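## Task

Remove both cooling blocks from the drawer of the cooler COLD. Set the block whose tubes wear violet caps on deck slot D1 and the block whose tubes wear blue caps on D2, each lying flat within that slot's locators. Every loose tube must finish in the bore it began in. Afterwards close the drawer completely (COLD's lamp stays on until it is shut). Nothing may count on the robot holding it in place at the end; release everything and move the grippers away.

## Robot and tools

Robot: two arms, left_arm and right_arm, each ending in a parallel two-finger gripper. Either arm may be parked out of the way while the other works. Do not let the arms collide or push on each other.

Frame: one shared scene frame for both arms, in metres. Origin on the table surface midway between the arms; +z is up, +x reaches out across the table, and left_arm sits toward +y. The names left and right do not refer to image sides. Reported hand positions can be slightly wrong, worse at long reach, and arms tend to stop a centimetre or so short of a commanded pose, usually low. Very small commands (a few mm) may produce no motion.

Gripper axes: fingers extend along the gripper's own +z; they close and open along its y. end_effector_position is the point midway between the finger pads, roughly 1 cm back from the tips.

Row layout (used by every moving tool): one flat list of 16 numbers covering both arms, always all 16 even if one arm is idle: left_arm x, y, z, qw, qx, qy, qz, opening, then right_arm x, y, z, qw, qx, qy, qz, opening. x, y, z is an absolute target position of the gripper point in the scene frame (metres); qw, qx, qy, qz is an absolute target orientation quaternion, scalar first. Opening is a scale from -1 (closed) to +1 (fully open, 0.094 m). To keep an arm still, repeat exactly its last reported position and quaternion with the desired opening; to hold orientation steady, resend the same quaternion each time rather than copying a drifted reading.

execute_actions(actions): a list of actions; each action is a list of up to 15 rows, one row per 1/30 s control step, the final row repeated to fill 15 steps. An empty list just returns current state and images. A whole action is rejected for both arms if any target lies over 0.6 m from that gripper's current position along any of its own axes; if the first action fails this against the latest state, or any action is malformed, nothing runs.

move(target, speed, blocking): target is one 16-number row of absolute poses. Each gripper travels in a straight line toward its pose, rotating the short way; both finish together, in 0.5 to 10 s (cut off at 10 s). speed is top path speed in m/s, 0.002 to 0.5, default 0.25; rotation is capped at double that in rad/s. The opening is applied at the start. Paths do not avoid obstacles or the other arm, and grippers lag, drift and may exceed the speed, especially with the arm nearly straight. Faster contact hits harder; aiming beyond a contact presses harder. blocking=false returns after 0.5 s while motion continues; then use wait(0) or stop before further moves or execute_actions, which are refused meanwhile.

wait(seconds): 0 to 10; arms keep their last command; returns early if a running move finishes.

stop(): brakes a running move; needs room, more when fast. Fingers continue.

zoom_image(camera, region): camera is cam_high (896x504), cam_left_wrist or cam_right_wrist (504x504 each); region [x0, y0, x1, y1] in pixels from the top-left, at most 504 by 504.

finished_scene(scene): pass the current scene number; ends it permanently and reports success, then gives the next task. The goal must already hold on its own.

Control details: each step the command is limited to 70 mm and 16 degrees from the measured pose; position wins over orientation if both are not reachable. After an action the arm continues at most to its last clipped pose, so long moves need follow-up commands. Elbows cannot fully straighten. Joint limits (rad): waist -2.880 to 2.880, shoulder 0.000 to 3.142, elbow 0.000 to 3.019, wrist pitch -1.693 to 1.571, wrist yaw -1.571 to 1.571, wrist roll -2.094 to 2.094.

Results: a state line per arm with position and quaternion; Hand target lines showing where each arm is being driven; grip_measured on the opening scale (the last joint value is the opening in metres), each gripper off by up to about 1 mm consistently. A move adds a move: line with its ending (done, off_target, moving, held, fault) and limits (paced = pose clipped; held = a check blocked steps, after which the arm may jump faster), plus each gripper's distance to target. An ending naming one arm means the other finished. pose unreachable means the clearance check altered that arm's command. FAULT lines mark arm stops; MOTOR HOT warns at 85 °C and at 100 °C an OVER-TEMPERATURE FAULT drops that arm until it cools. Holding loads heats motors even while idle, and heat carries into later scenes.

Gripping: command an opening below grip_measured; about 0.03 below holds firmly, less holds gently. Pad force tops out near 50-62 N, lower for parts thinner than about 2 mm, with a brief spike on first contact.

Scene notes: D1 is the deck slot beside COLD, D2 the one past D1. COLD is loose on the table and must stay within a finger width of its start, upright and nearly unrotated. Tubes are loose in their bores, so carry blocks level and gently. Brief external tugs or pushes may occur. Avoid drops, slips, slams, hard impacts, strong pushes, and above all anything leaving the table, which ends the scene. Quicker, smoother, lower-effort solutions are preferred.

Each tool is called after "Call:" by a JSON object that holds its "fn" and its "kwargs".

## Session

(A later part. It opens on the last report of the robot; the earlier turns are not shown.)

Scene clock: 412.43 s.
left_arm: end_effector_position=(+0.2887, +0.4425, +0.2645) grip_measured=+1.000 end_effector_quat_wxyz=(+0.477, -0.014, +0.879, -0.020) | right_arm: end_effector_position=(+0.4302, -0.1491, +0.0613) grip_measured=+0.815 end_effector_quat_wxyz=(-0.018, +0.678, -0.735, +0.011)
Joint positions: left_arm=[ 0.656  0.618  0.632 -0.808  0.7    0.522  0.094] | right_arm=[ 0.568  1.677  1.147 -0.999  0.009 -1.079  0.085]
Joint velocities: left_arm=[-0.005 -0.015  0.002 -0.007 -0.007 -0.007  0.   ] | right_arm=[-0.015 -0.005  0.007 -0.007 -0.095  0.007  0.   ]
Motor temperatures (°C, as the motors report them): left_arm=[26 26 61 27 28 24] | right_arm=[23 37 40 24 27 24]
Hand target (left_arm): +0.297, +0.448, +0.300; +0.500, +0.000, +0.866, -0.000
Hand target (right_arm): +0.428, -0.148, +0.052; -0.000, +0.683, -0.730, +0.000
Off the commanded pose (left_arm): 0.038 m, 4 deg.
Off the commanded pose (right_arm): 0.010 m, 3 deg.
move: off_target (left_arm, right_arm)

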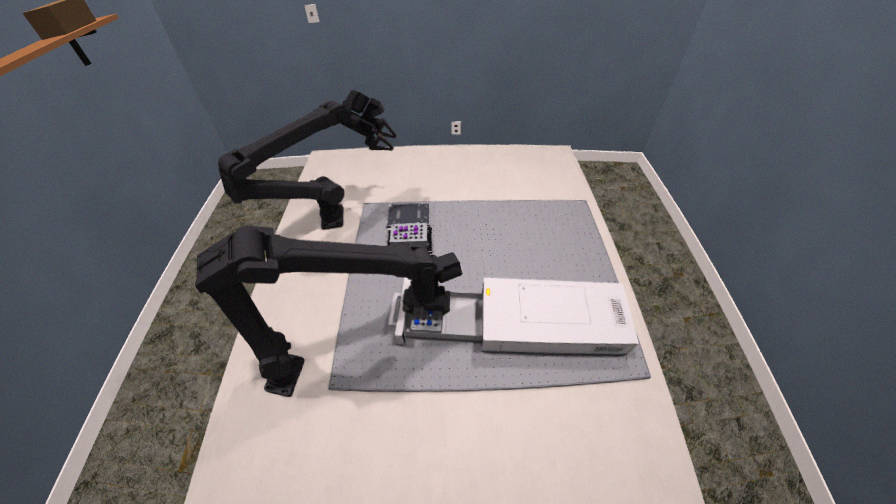

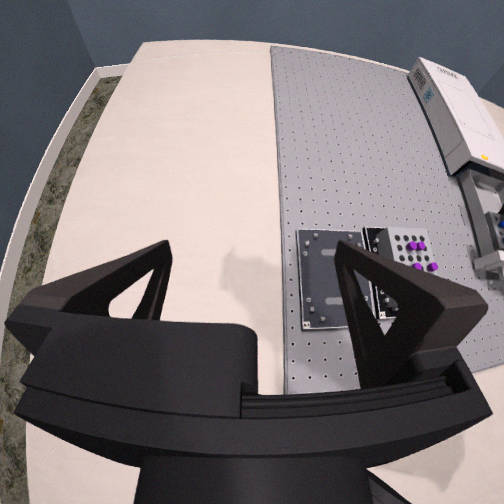

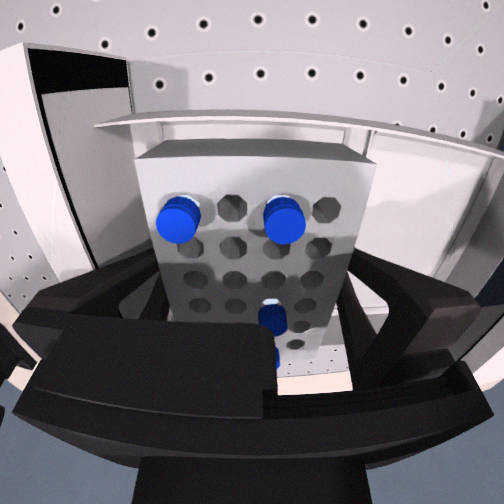

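Call:
{"fn": "move", "kwargs": {"target": [0.3,0.45,0.3,0.5,0,0.866,0,1,0.428,-0.148,0.19,0,-0.684,0.73,0,0.74], "speed": 0.05}}

Call:
{"fn": "move", "kwargs": {"target": [0.3,0.45,0.3,0.5,0,0.866,0,1,0.33,-0.16,0.24,0.03,-0.684,0.73,-0.02,0.74], "speed": 0.06}}

Call:
{"fn": "move", "kwargs": {"target": [0.3,0.45,0.3,0.5,0,0.866,0,1,0.19,0.07,0.17,0,0,1,0.02,0.74], "speed": 0.1}}

Call:
{"fn": "move", "kwargs": {"target": [0.3,0.45,0.3,0.5,0,0.866,0,1,0.19,0.07,0.07,0,0,1,0.02,0.74], "speed": 0.03}}

Scene clock: 426.27 s.
left_arm: end_effector_position=(+0.2887, +0.4425, +0.2645) grip_measured=+1.000 end_effector_quat_wxyz=(+0.477, -0.014, +0.879, -0.020) | right_arm: end_effector_position=(+0.4013, -0.1604, +0.1292) grip_measured=+0.814 end_effector_quat_wxyz=(+0.062, +0.678, -0.732, -0.021)
Joint positions: left_arm=[ 0.656  0.618  0.632 -0.808  0.7    0.522  0.094] | right_arm=[ 0.567  1.63   1.278 -1.35   0.001 -1.083  0.085]
Joint velocities: left_arm=[-0.005 -0.005  0.007 -0.012 -0.037  0.022  0.   ] | right_arm=[-0.005 -0.015  0.002  0.012  0.007 -0.022  0.   ]
Motor temperatures (°C, as the motors report them): left_arm=[26 26 62 27 28 24] | right_arm=[23 36 41 24 27 24]
Hand target (left_arm): +0.297, +0.448, +0.300; +0.500, +0.000, +0.866, -0.000
Hand target (right_arm): +0.421, -0.151, +0.190; -0.000, +0.684, -0.730, +0.001
Off the commanded pose (left_arm): 0.038 m, 4 deg.
Off the commanded pose (right_arm): 0.068 m, 8 deg.
move: off_target (left_arm, right_arm); limits=paced

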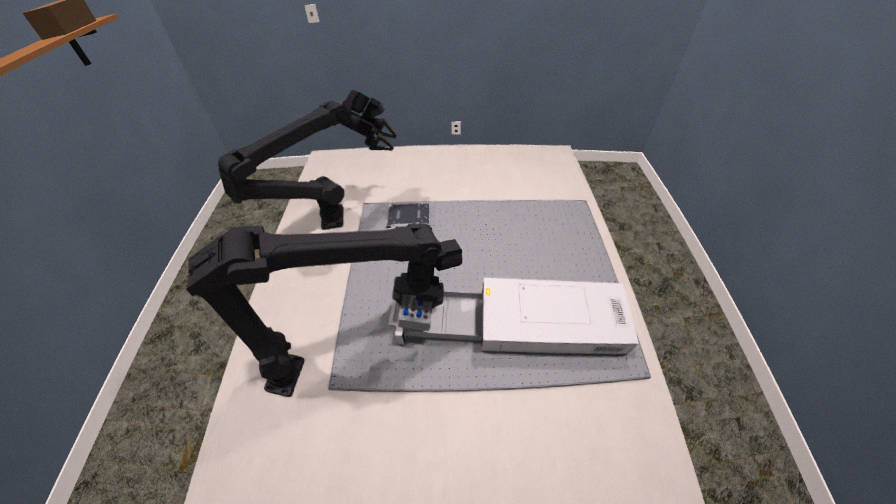

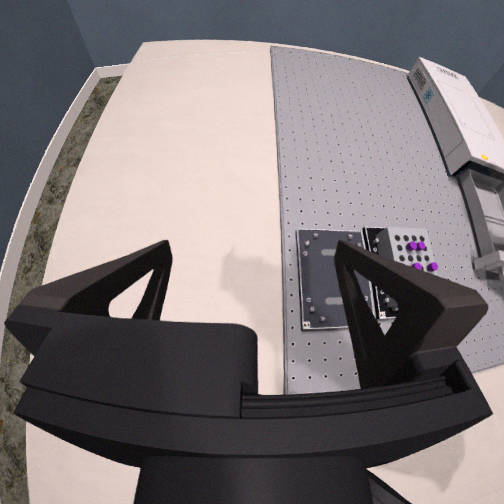

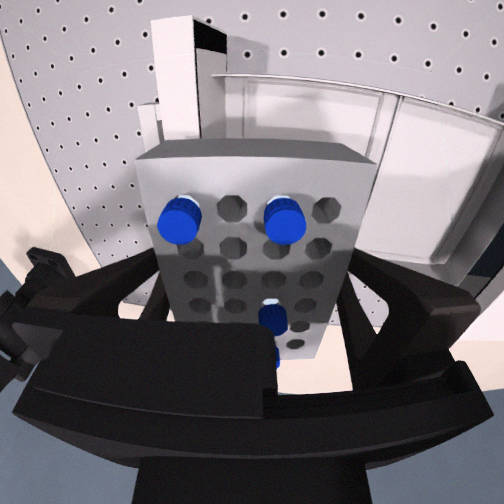

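Scene clock: 428.83 s.
left_arm: end_effector_position=(+0.2887, +0.4425, +0.2645) grip_measured=+1.000 end_effector_quat_wxyz=(+0.477, -0.014, +0.879, -0.020) | right_arm: end_effector_position=(+0.3291, -0.1642, +0.2085) grip_measured=+0.815 end_effector_quat_wxyz=(+0.002, +0.683, -0.730, +0.006)
Joint positions: left_arm=[ 0.656  0.618  0.632 -0.808  0.7    0.522  0.094] | right_arm=[ 0.642  1.322  1.165 -1.414  0.013 -1.019  0.085]
Joint velocities: left_arm=[ 0.015 -0.015 -0.012 -0.002  0.007  0.007  0.   ] | right_arm=[-0.015 -0.005  0.017 -0.017 -0.007 -0.081  0.   ]
Motor temperatures (°C, as the motors report them): left_arm=[26 26 62 27 28 24] | right_arm=[23 36 41 24 27 24]
Hand target (left_arm): +0.297, +0.448, +0.300; +0.500, +0.000, +0.866, -0.000
Hand target (right_arm): +0.327, -0.161, +0.239; -0.031, +0.684, -0.729, +0.017
Off the commanded pose (left_arm): 0.038 m, 4 deg.
Off the commanded pose (right_arm): 0.032 m, 4 deg.
move: off_target (left_arm, right_arm)

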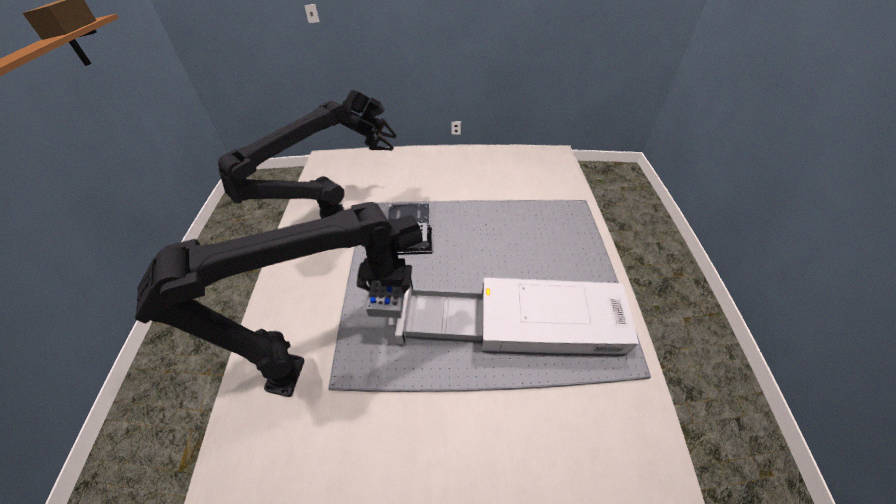

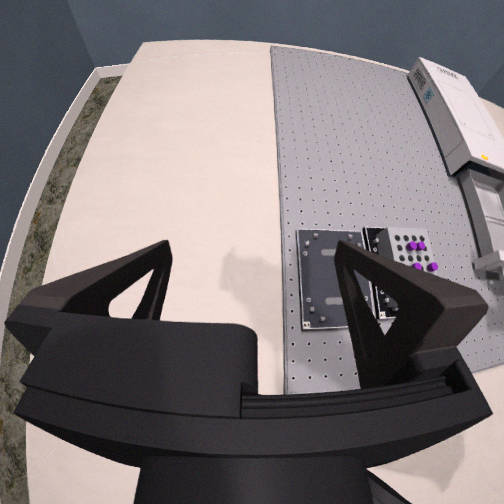

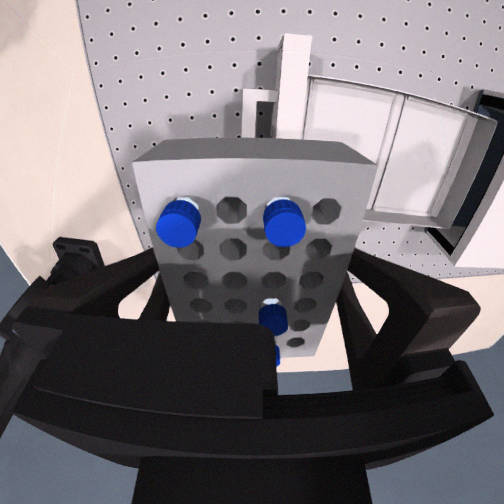

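Scene clock: 436.83 s.
left_arm: end_effector_position=(+0.2887, +0.4425, +0.2645) grip_measured=+1.000 end_effector_quat_wxyz=(+0.477, -0.014, +0.879, -0.020) | right_arm: end_effector_position=(+0.1809, +0.0381, +0.1301) grip_measured=+0.814 end_effector_quat_wxyz=(-0.033, +0.001, +0.999, -0.031)
Joint positions: left_arm=[ 0.656  0.618  0.632 -0.808  0.7    0.522  0.094] | right_arm=[ 1.262  1.542  1.178 -1.29  -0.031  1.107  0.085]
Joint velocities: left_arm=[-0.005 -0.024 -0.007 -0.002 -0.022 -0.066  0.   ] | right_arm=[ 0.005 -0.005  0.017 -0.002 -0.007  0.051 -0.   ]
Motor temperatures (°C, as the motors report them): left_arm=[26 26 62 27 28 24] | right_arm=[23 35 43 24 27 24]
Hand target (left_arm): +0.297, +0.448, +0.300; +0.500, +0.000, +0.866, -0.000
Hand target (right_arm): +0.190, +0.069, +0.172; -0.006, -0.000, +1.000, +0.023
Off the commanded pose (left_arm): 0.038 m, 4 deg.
Off the commanded pose (right_arm): 0.052 m, 7 deg.
move: off_target (left_arm, right_arm)

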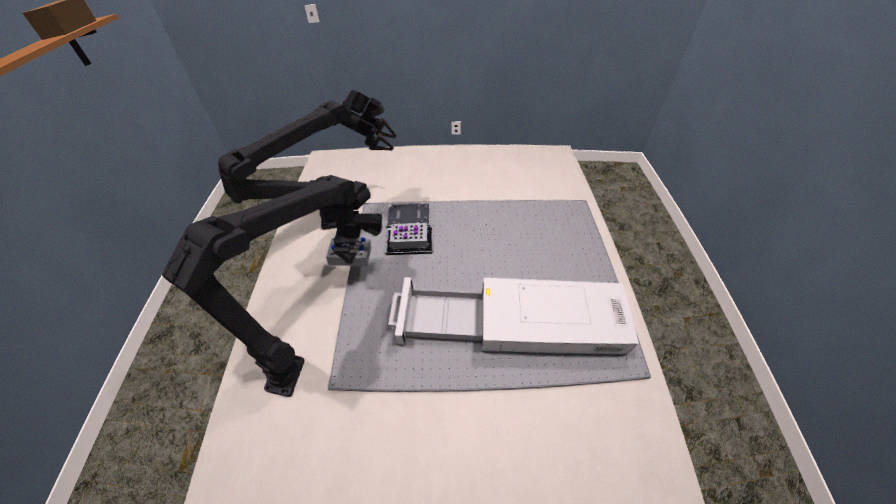

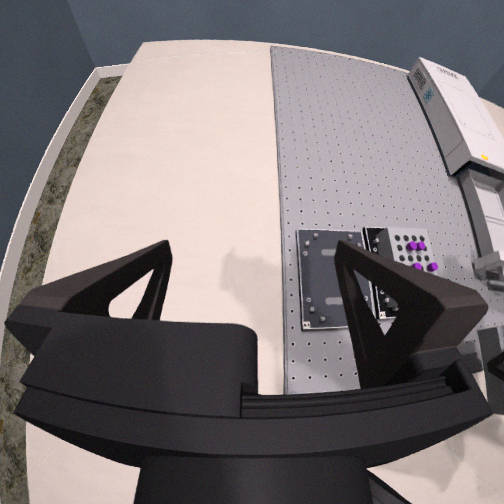

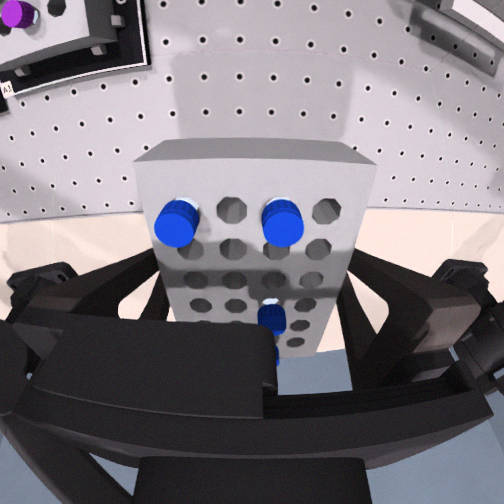

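Scene clock: 439.40 s.
left_arm: end_effector_position=(+0.2887, +0.4425, +0.2645) grip_measured=+1.000 end_effector_quat_wxyz=(+0.477, -0.014, +0.879, -0.020) | right_arm: end_effector_position=(+0.1901, +0.0551, +0.0506) grip_measured=+0.814 end_effector_quat_wxyz=(-0.015, +0.002, +1.000, -0.007)
Joint positions: left_arm=[ 0.656  0.618  0.632 -0.808  0.7    0.522  0.094] | right_arm=[ 1.265  1.65   1.08  -1.026 -0.021  1.113  0.085]
Joint velocities: left_arm=[-0.015 -0.005  0.012 -0.007  0.007  0.066  0.   ] | right_arm=[-0.005  0.015 -0.002  0.007  0.066  0.007 -0.   ]
Motor temperatures (°C, as the motors report them): left_arm=[26 26 62 27 28 24] | right_arm=[23 35 42 24 27 24]
Hand target (left_arm): +0.297, +0.448, +0.300; +0.500, +0.000, +0.866, -0.000
Hand target (right_arm): +0.191, +0.071, +0.070; -0.001, -0.000, +1.000, +0.021
Off the commanded pose (left_arm): 0.038 m, 4 deg.
Off the commanded pose (right_arm): 0.024 m, 4 deg.
move: off_target (left_arm, right_arm)

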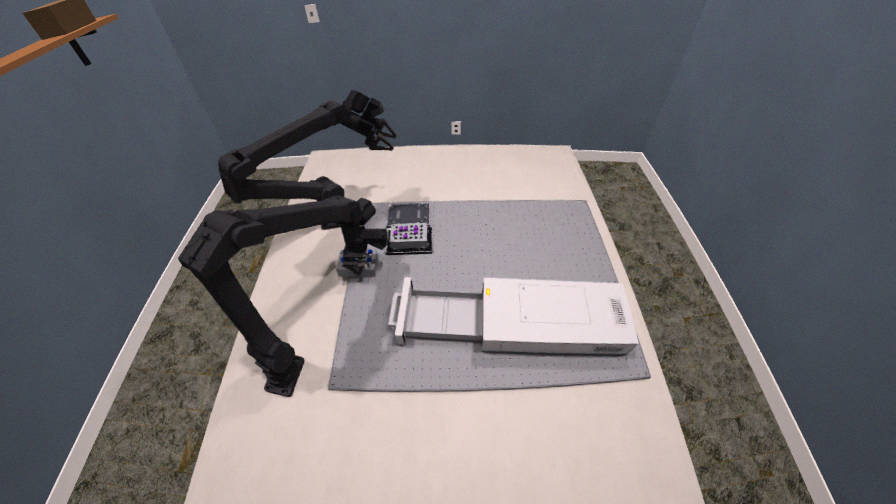

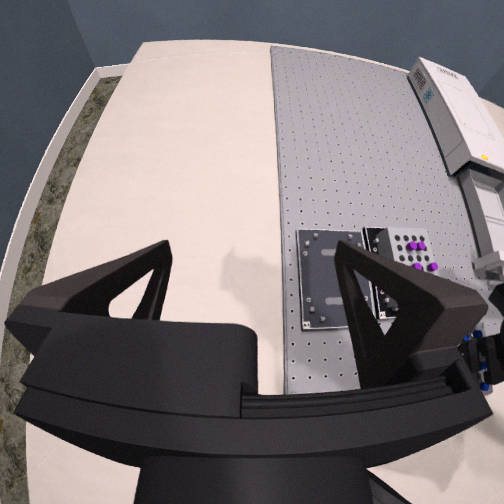

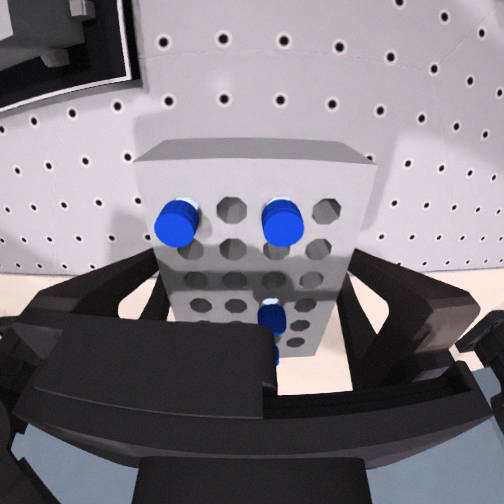

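Lower, release, then close the drawer.

Call:
{"fn": "move", "kwargs": {"target": [0.3,0.45,0.3,0.5,0,0.866,0,1,0.19,0.06,0.05,0,0,1,0,0.74], "speed": 0.02}}

Call:
{"fn": "move", "kwargs": {"target": [0.3,0.45,0.3,0.5,0,0.866,0,1,0.19,0.058,0.045,0,0,1,0,1], "speed": 0.02}}

Call:
{"fn": "move", "kwargs": {"target": [0.3,0.45,0.3,0.5,0,0.866,0,1,0.19,0.062,0.15,0,0,1,0,1], "speed": 0.08}}

Call:
{"fn": "move", "kwargs": {"target": [0.3,0.45,0.3,0.5,0,0.866,0,1,0.22,-0.135,0.13,0.17,0,0.985,0,-0.2]}}

Call:
{"fn": "move", "kwargs": {"target": [0.2,0.25,0.22,0,0,1,0,1,0.24,-0.135,0.04,0.17,0,0.985,0,-0.2], "speed": 0.15}}

Call:
{"fn": "move", "kwargs": {"target": [0.19,0.1,0.16,0,0,1,0,1,0.56,-0.16,0.04,0.17,0,0.985,0,-0.2], "speed": 0.06}}

Scene clock: 451.90 s.
left_arm: end_effector_position=(+0.2887, +0.4425, +0.2645) grip_measured=+1.000 end_effector_quat_wxyz=(+0.477, -0.014, +0.879, -0.020) | right_arm: end_effector_position=(+0.1892, +0.0527, +0.0465) grip_measured=+0.814 end_effector_quat_wxyz=(-0.012, +0.000, +1.000, -0.013)
Joint positions: left_arm=[ 0.656  0.618  0.632 -0.808  0.7    0.522  0.094] | right_arm=[ 1.268  1.655  1.073 -1.023 -0.01   1.113  0.085]
Joint velocities: left_arm=[-0.024 -0.005  0.007  0.007 -0.037 -0.081  0.   ] | right_arm=[-0.024 -0.015  0.007  0.007  0.022  0.051 -0.001]
Motor temperatures (°C, as the motors report them): left_arm=[26 25 63 27 28 24] | right_arm=[23 36 41 24 27 24]
Hand target (left_arm): +0.297, +0.448, +0.300; +0.500, +0.000, +0.866, -0.000
Hand target (right_arm): +0.190, +0.060, +0.050; -0.001, -0.000, +1.000, +0.000
Off the commanded pose (left_arm): 0.038 m, 4 deg.
Off the commanded pose (right_arm): 0.008 m, 2 deg.
move: off_target (left_arm)

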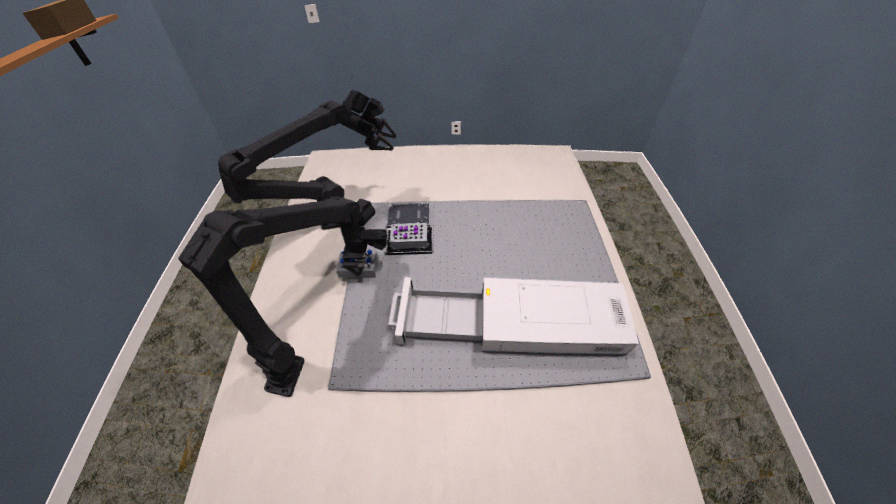

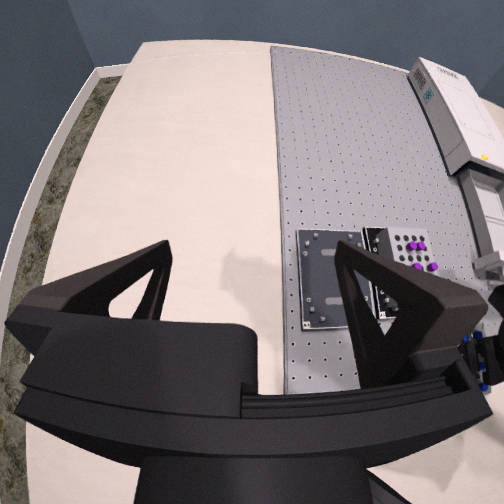

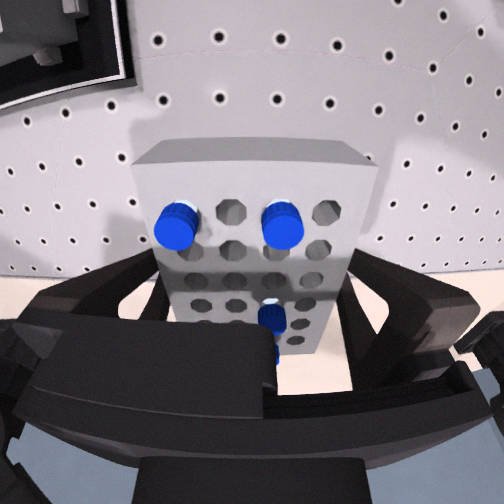

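Scene clock: 454.03 s.
left_arm: end_effector_position=(+0.2887, +0.4425, +0.2645) grip_measured=+1.000 end_effector_quat_wxyz=(+0.477, -0.014, +0.879, -0.020) | right_arm: end_effector_position=(+0.1913, +0.0545, +0.0438) grip_measured=+1.000 end_effector_quat_wxyz=(-0.005, +0.000, +1.000, -0.007)
Joint positions: left_arm=[ 0.656  0.618  0.632 -0.808  0.7    0.522  0.094] | right_arm=[ 1.268  1.655  1.065 -0.998 -0.003  1.113  0.094]
Joint velocities: left_arm=[-0.005 -0.015  0.022 -0.007 -0.081 -0.022  0.   ] | right_arm=[-0.015  0.005 -0.012 -0.002 -0.022  0.022  0.   ]
Motor temperatures (°C, as the motors report them): left_arm=[26 25 63 27 28 24] | right_arm=[23 35 41 24 27 24]
Hand target (left_arm): +0.297, +0.448, +0.300; +0.500, +0.000, +0.866, -0.000
Hand target (right_arm): +0.190, +0.058, +0.045; -0.000, -0.000, +1.000, +0.000
Off the commanded pose (left_arm): 0.038 m, 4 deg.
Off the commanded pose (right_arm): 0.004 m, 1 deg.
move: off_target (left_arm)

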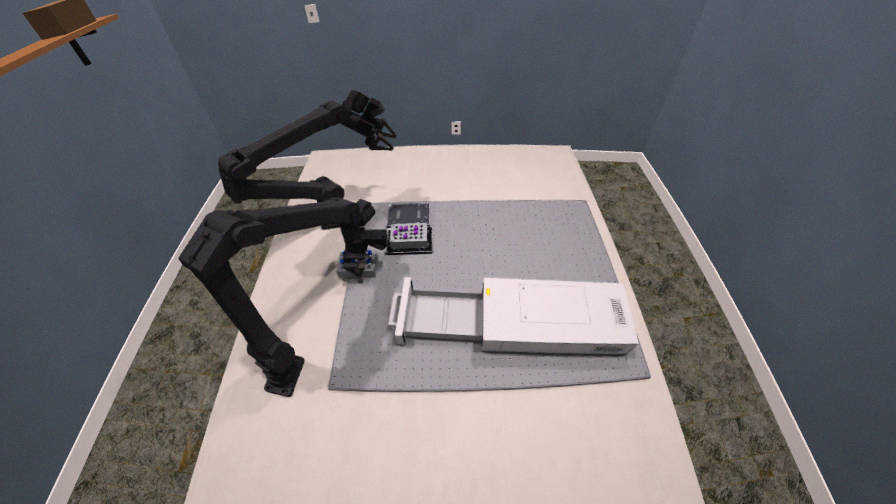

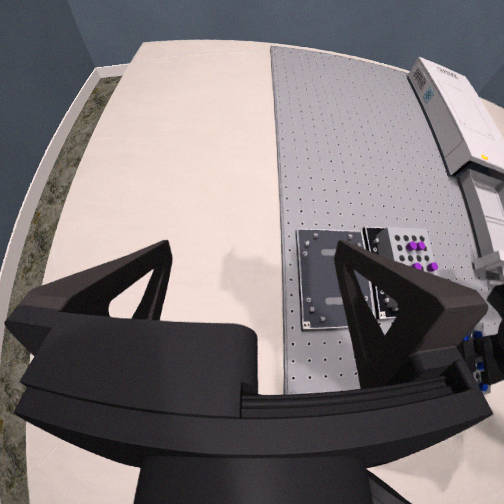

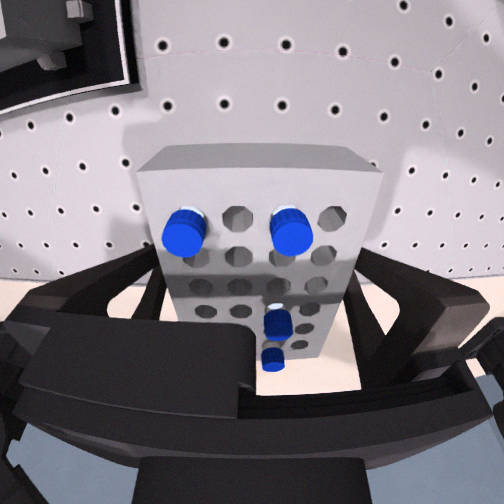

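Scene clock: 455.73 s.
left_arm: end_effector_position=(+0.2887, +0.4425, +0.2645) grip_measured=+1.000 end_effector_quat_wxyz=(+0.477, -0.014, +0.879, -0.020) | right_arm: end_effector_position=(+0.1868, +0.0455, +0.1288) grip_measured=+1.000 end_effector_quat_wxyz=(-0.012, +0.001, +1.000, -0.020)
Joint positions: left_arm=[ 0.656  0.618  0.632 -0.808  0.7    0.522  0.094] | right_arm=[ 1.268  1.542  1.177 -1.25  -0.003  1.114  0.094]
Joint velocities: left_arm=[-0.005 -0.005  0.007  0.017  0.007  0.051  0.   ] | right_arm=[-0.005 -0.005  0.002  0.007  0.051  0.037  0.   ]
Motor temperatures (°C, as the motors report them): left_arm=[26 25 63 27 28 24] | right_arm=[23 35 41 24 27 24]
Hand target (left_arm): +0.297, +0.448, +0.300; +0.500, +0.000, +0.866, -0.000
Hand target (right_arm): +0.188, +0.059, +0.151; -0.001, +0.000, +1.000, +0.000
Off the commanded pose (left_arm): 0.038 m, 4 deg.
Off the commanded pose (right_arm): 0.027 m, 3 deg.
move: off_target (left_arm, right_arm)

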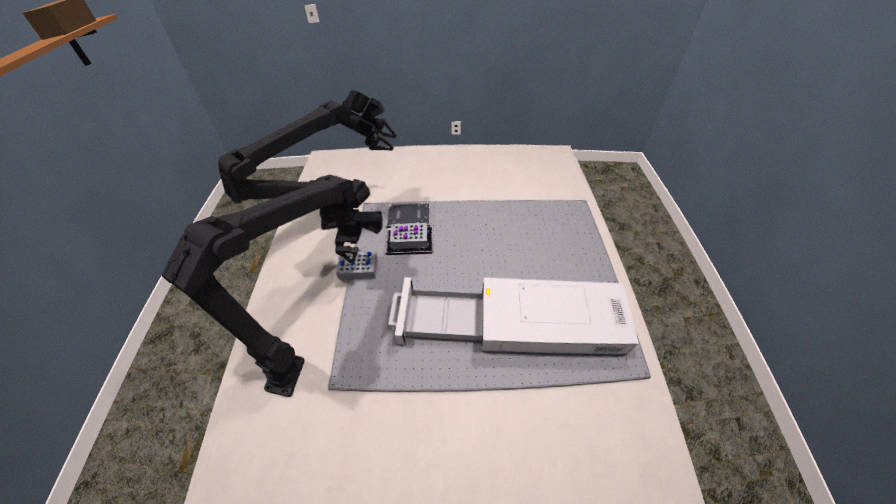

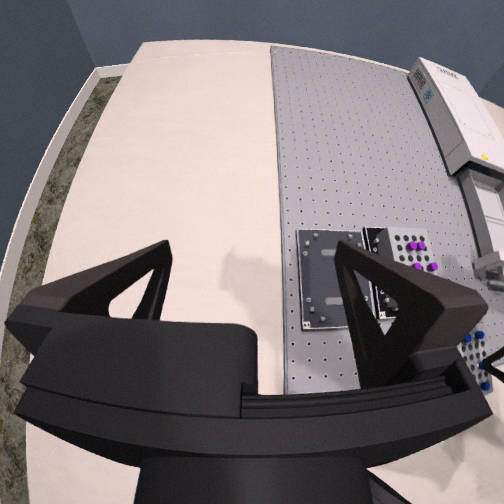

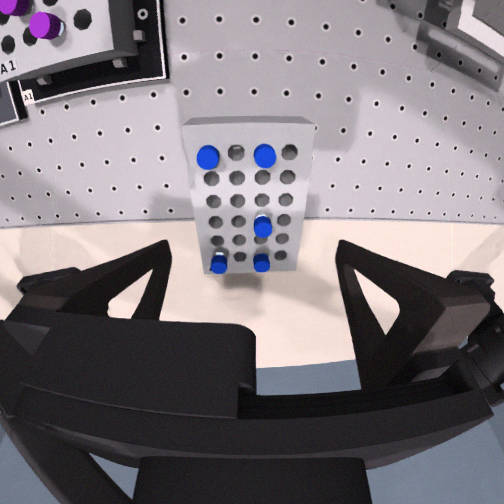

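Scene clock: 457.07 s.
left_arm: end_effector_position=(+0.2887, +0.4425, +0.2645) grip_measured=+1.000 end_effector_quat_wxyz=(+0.477, -0.014, +0.879, -0.020) | right_arm: end_effector_position=(+0.2139, -0.1379, +0.1279) grip_measured=-0.198 end_effector_quat_wxyz=(+0.167, -0.000, +0.986, -0.003)
Joint positions: left_arm=[ 0.656  0.618  0.632 -0.808  0.7    0.522  0.094] | right_arm=[ 1.056  1.009  0.676 -1.03   0.266  0.873  0.038]
Joint velocities: left_arm=[-0.005  0.005  0.027 -0.012  0.007 -0.007  0.   ] | right_arm=[-0.024 -0.005 -0.002  0.012  0.022 -0.051 -0.001]
Motor temperatures (°C, as the motors report them): left_arm=[26 25 63 27 28 24] | right_arm=[23 35 41 24 27 24]
Hand target (left_arm): +0.297, +0.448, +0.300; +0.500, +0.000, +0.866, -0.000
Hand target (right_arm): +0.218, -0.136, +0.129; +0.172, -0.001, +0.985, +0.002
Off the commanded pose (left_arm): 0.038 m, 4 deg.
Off the commanded pose (right_arm): 0.007 m, 0 deg.
move: off_target (left_arm)

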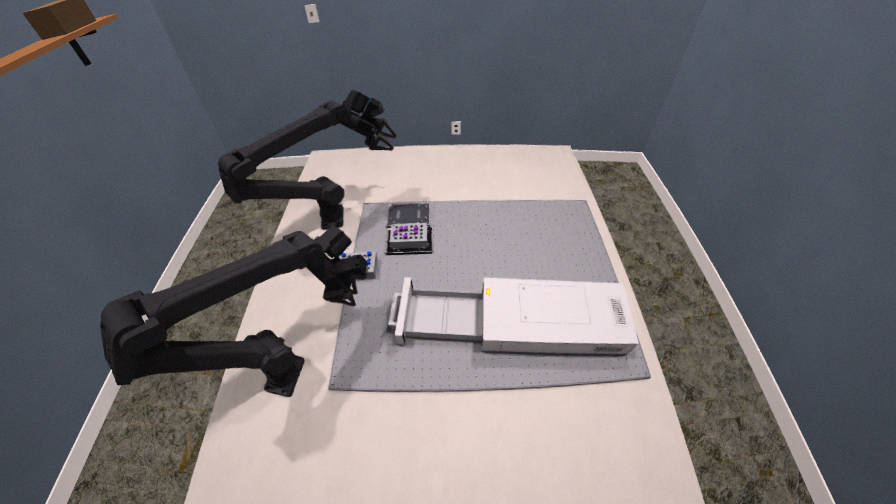

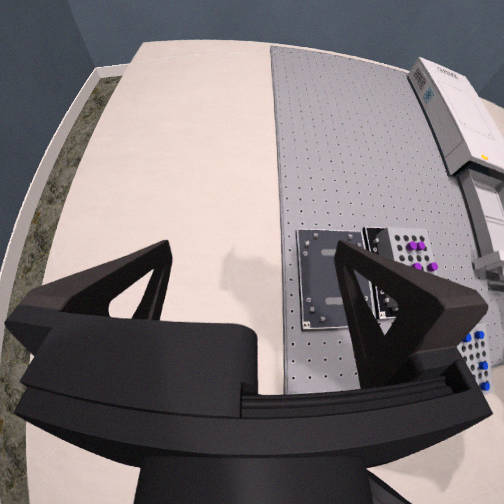

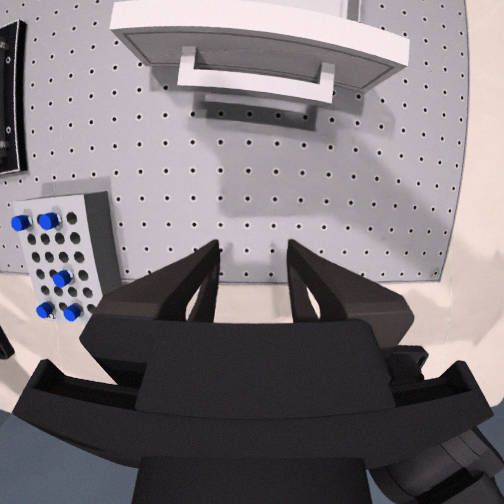

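Scene clock: 460.87 s.
left_arm: end_effector_position=(+0.1905, +0.2528, +0.1920) grip_measured=+1.000 end_effector_quat_wxyz=(-0.017, +0.004, +1.000, -0.005) | right_arm: end_effector_position=(+0.2381, -0.1317, +0.0429) grip_measured=-0.198 end_effector_quat_wxyz=(+0.170, -0.002, +0.985, -0.000)
Joint positions: left_arm=[-0.48   0.788  0.764 -1.576  0.019 -0.277  0.094] | right_arm=[ 1.001  1.211  0.558 -0.686  0.254  0.812  0.038]
Joint velocities: left_arm=[-0.005 -0.005 -0.017 -0.012 -0.051  0.022  0.   ] | right_arm=[-0.015  0.005 -0.012 -0.017 -0.007 -0.007  0.001]
Motor temperatures (°C, as the motors report them): left_arm=[26 25 63 27 28 24] | right_arm=[23 35 40 24 27 24]
Hand target (left_arm): +0.202, +0.248, +0.216; +0.005, +0.000, +1.000, -0.012
Hand target (right_arm): +0.242, -0.133, +0.039; +0.170, +0.000, +0.985, -0.000
Off the commanded pose (left_arm): 0.030 m, 2 deg.
Off the commanded pose (right_arm): 0.005 m, 0 deg.
move: off_target (left_arm)

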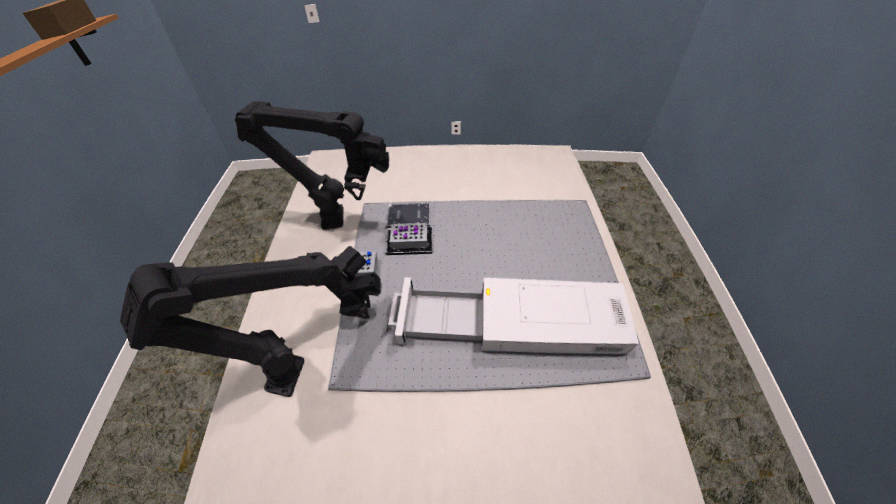

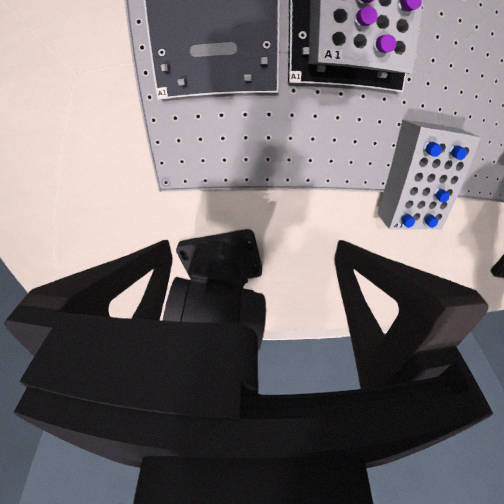

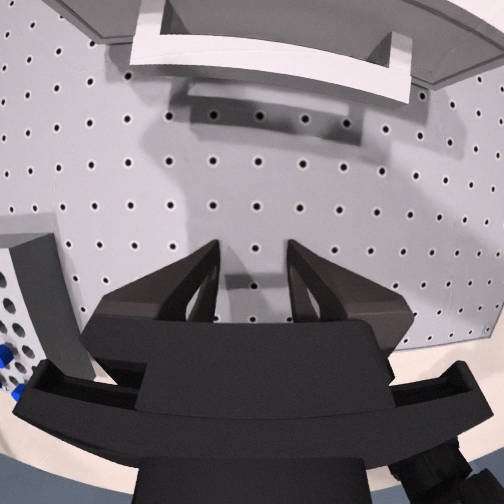

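Scene clock: 466.53 s.
left_arm: end_effector_position=(+0.1730, +0.1183, +0.1414) grip_measured=+1.000 end_effector_quat_wxyz=(-0.027, +0.003, +0.999, +0.018) | right_arm: end_effector_position=(+0.5276, -0.1627, +0.0403) grip_measured=-0.198 end_effector_quat_wxyz=(+0.158, -0.000, +0.987, -0.005)
Joint positions: left_arm=[-1.071  1.043  0.764 -1.354  0.019 -0.87   0.094] | right_arm=[ 0.508  1.78   1.19  -0.685  0.117  0.335  0.038]
Joint velocities: left_arm=[ 0.005  0.005 -0.032 -0.017  0.007 -0.081  0.   ] | right_arm=[-0.015 -0.005  0.007  0.007 -0.007  0.037  0.   ]
Motor temperatures (°C, as the motors report them): left_arm=[26 25 61 27 27 24] | right_arm=[23 34 41 24 27 24]
Hand target (left_arm): +0.188, +0.099, +0.161; -0.004, +0.000, +1.000, -0.007
Hand target (right_arm): +0.559, -0.168, +0.045; +0.174, -0.001, +0.985, -0.003
Off the commanded pose (left_arm): 0.031 m, 4 deg.
Off the commanded pose (right_arm): 0.033 m, 2 deg.
move: off_target (left_arm, right_arm)

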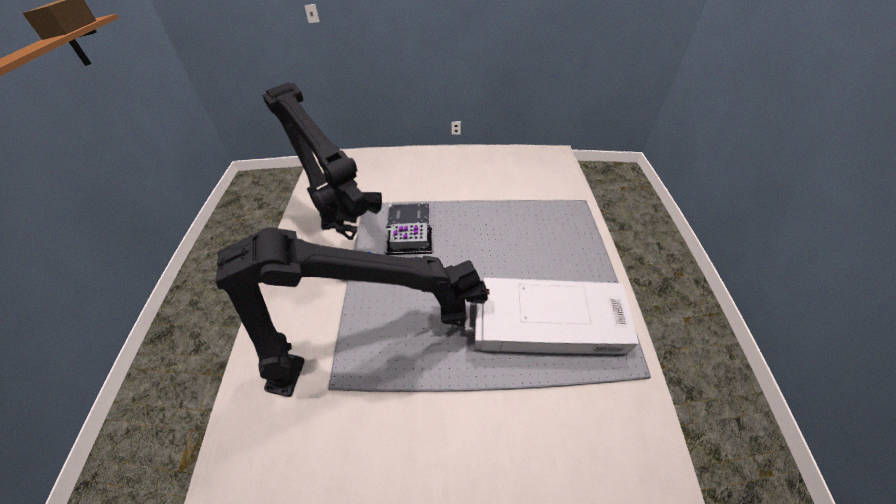

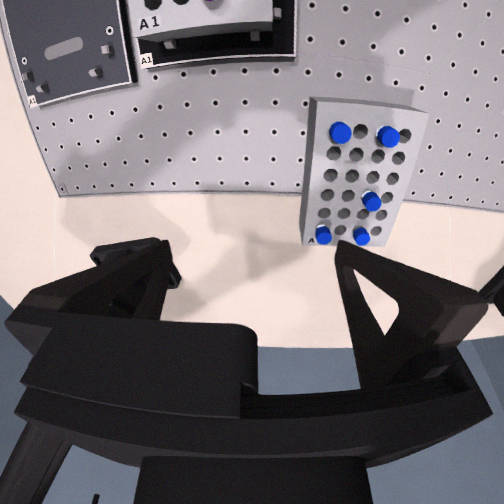

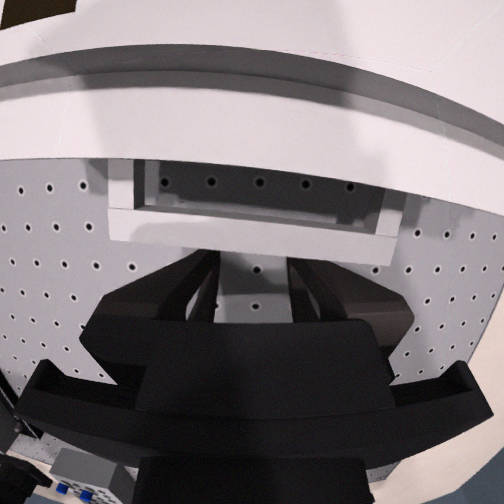

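Lamp is dark.

Call:
{"fn": "move", "kwargs": {"target": [0.19,0.1,0.16,0,0,1,0,1,0.35,-0.38,0.12,0.17,0,0.985,0,-0.2]}}

Call:
{"fn": "move", "kwargs": {"target": [0.2,0.035,0.11,0,0,1,0,1,0.35,-0.38,0.12,0.17,0,0.985,0,-0.2], "speed": 0.08}}

Scene clock: 472.10 s.
left_arm: end_effector_position=(+0.1749, +0.1199, +0.1414) grip_measured=+1.000 end_effector_quat_wxyz=(-0.022, +0.002, +1.000, +0.022) | right_arm: end_effector_position=(+0.3500, -0.3798, +0.1197) grip_measured=-0.198 end_effector_quat_wxyz=(+0.179, +0.003, +0.984, -0.005)
Joint positions: left_arm=[-1.071  1.043  0.764 -1.354  0.005 -0.872  0.094] | right_arm=[ 0.011  1.116  0.711 -0.809 -0.041 -0.13   0.038]
Joint velocities: left_arm=[ 0.005 -0.005  0.002  0.007  0.037 -0.037  0.   ] | right_arm=[-0.015 -0.005 -0.002  0.002 -0.066 -0.022  0.001]
Motor temperatures (°C, as the motors report them): left_arm=[26 26 61 27 27 24] | right_arm=[23 34 42 24 27 24]
Hand target (left_arm): +0.189, +0.101, +0.161; -0.000, -0.000, +1.000, -0.001
Hand target (right_arm): +0.346, -0.380, +0.118; +0.171, -0.001, +0.985, -0.004
Off the commanded pose (left_arm): 0.031 m, 4 deg.
Off the commanded pose (right_arm): 0.000 m, 1 deg.
move: off_target (left_arm)

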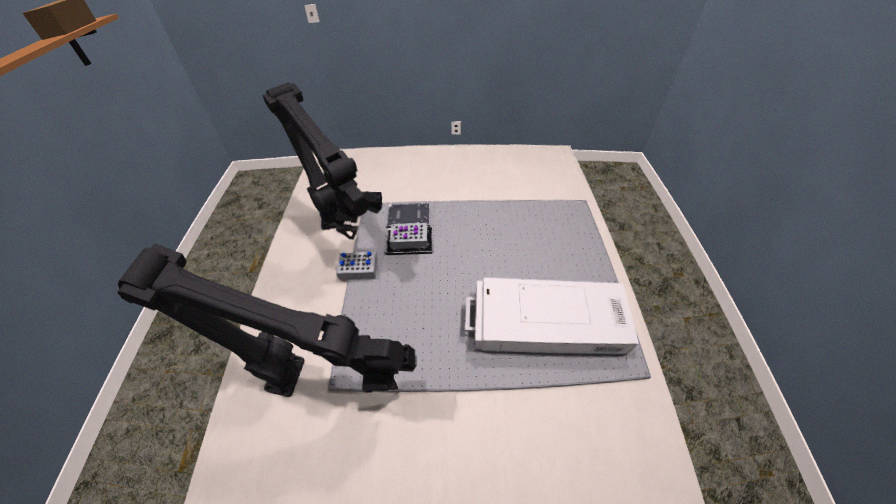

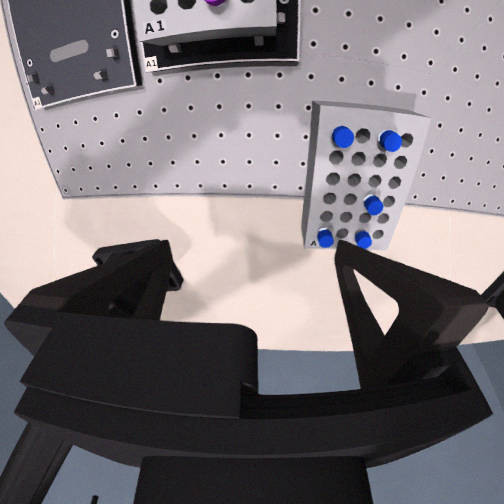

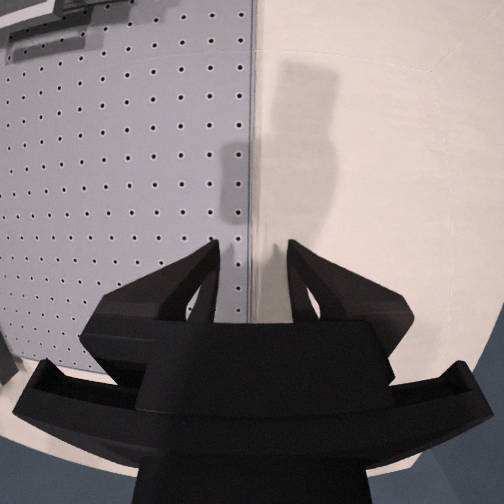

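Scene clock: 473.63 s.
left_arm: end_effector_position=(+0.1862, +0.0580, +0.0949) grip_measured=+1.000 end_effector_quat_wxyz=(-0.020, +0.003, +0.999, +0.025) | right_arm: end_effector_position=(+0.3488, -0.3785, +0.1193) grip_measured=-0.198 end_effector_quat_wxyz=(+0.176, +0.003, +0.984, -0.001)
Joint positions: left_arm=[-1.175  1.265  0.798 -1.167  0.005 -0.974  0.094] | right_arm=[ 0.011  1.116  0.711 -0.814 -0.047 -0.13   0.038]
Joint velocities: left_arm=[-0.005 -0.015  0.017  0.007 -0.095  0.037  0.   ] | right_arm=[-0.005  0.005  0.007  0.002  0.007 -0.066  0.001]
Motor temperatures (°C, as the motors report them): left_arm=[26 26 61 27 27 24] | right_arm=[23 34 42 24 27 24]
Hand target (left_arm): +0.199, +0.035, +0.111; -0.001, +0.000, +1.000, -0.001
Hand target (right_arm): +0.350, -0.380, +0.120; +0.170, +0.000, +0.985, -0.000
Off the commanded pose (left_arm): 0.031 m, 4 deg.
Off the commanded pose (right_arm): 0.002 m, 1 deg.
move: off_target (left_arm)

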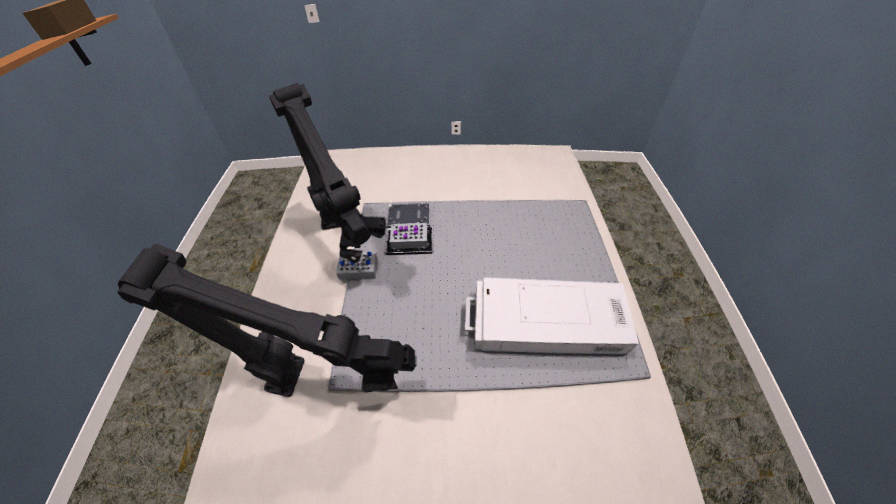

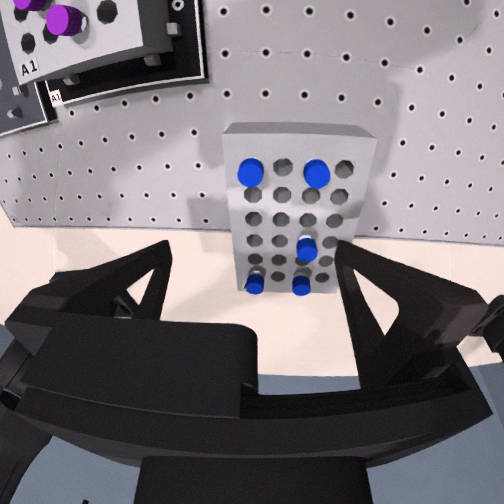

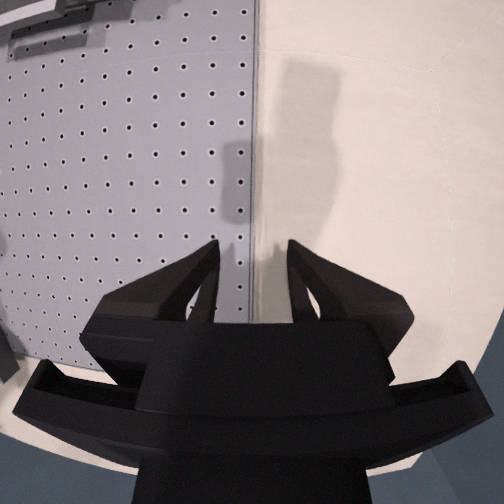

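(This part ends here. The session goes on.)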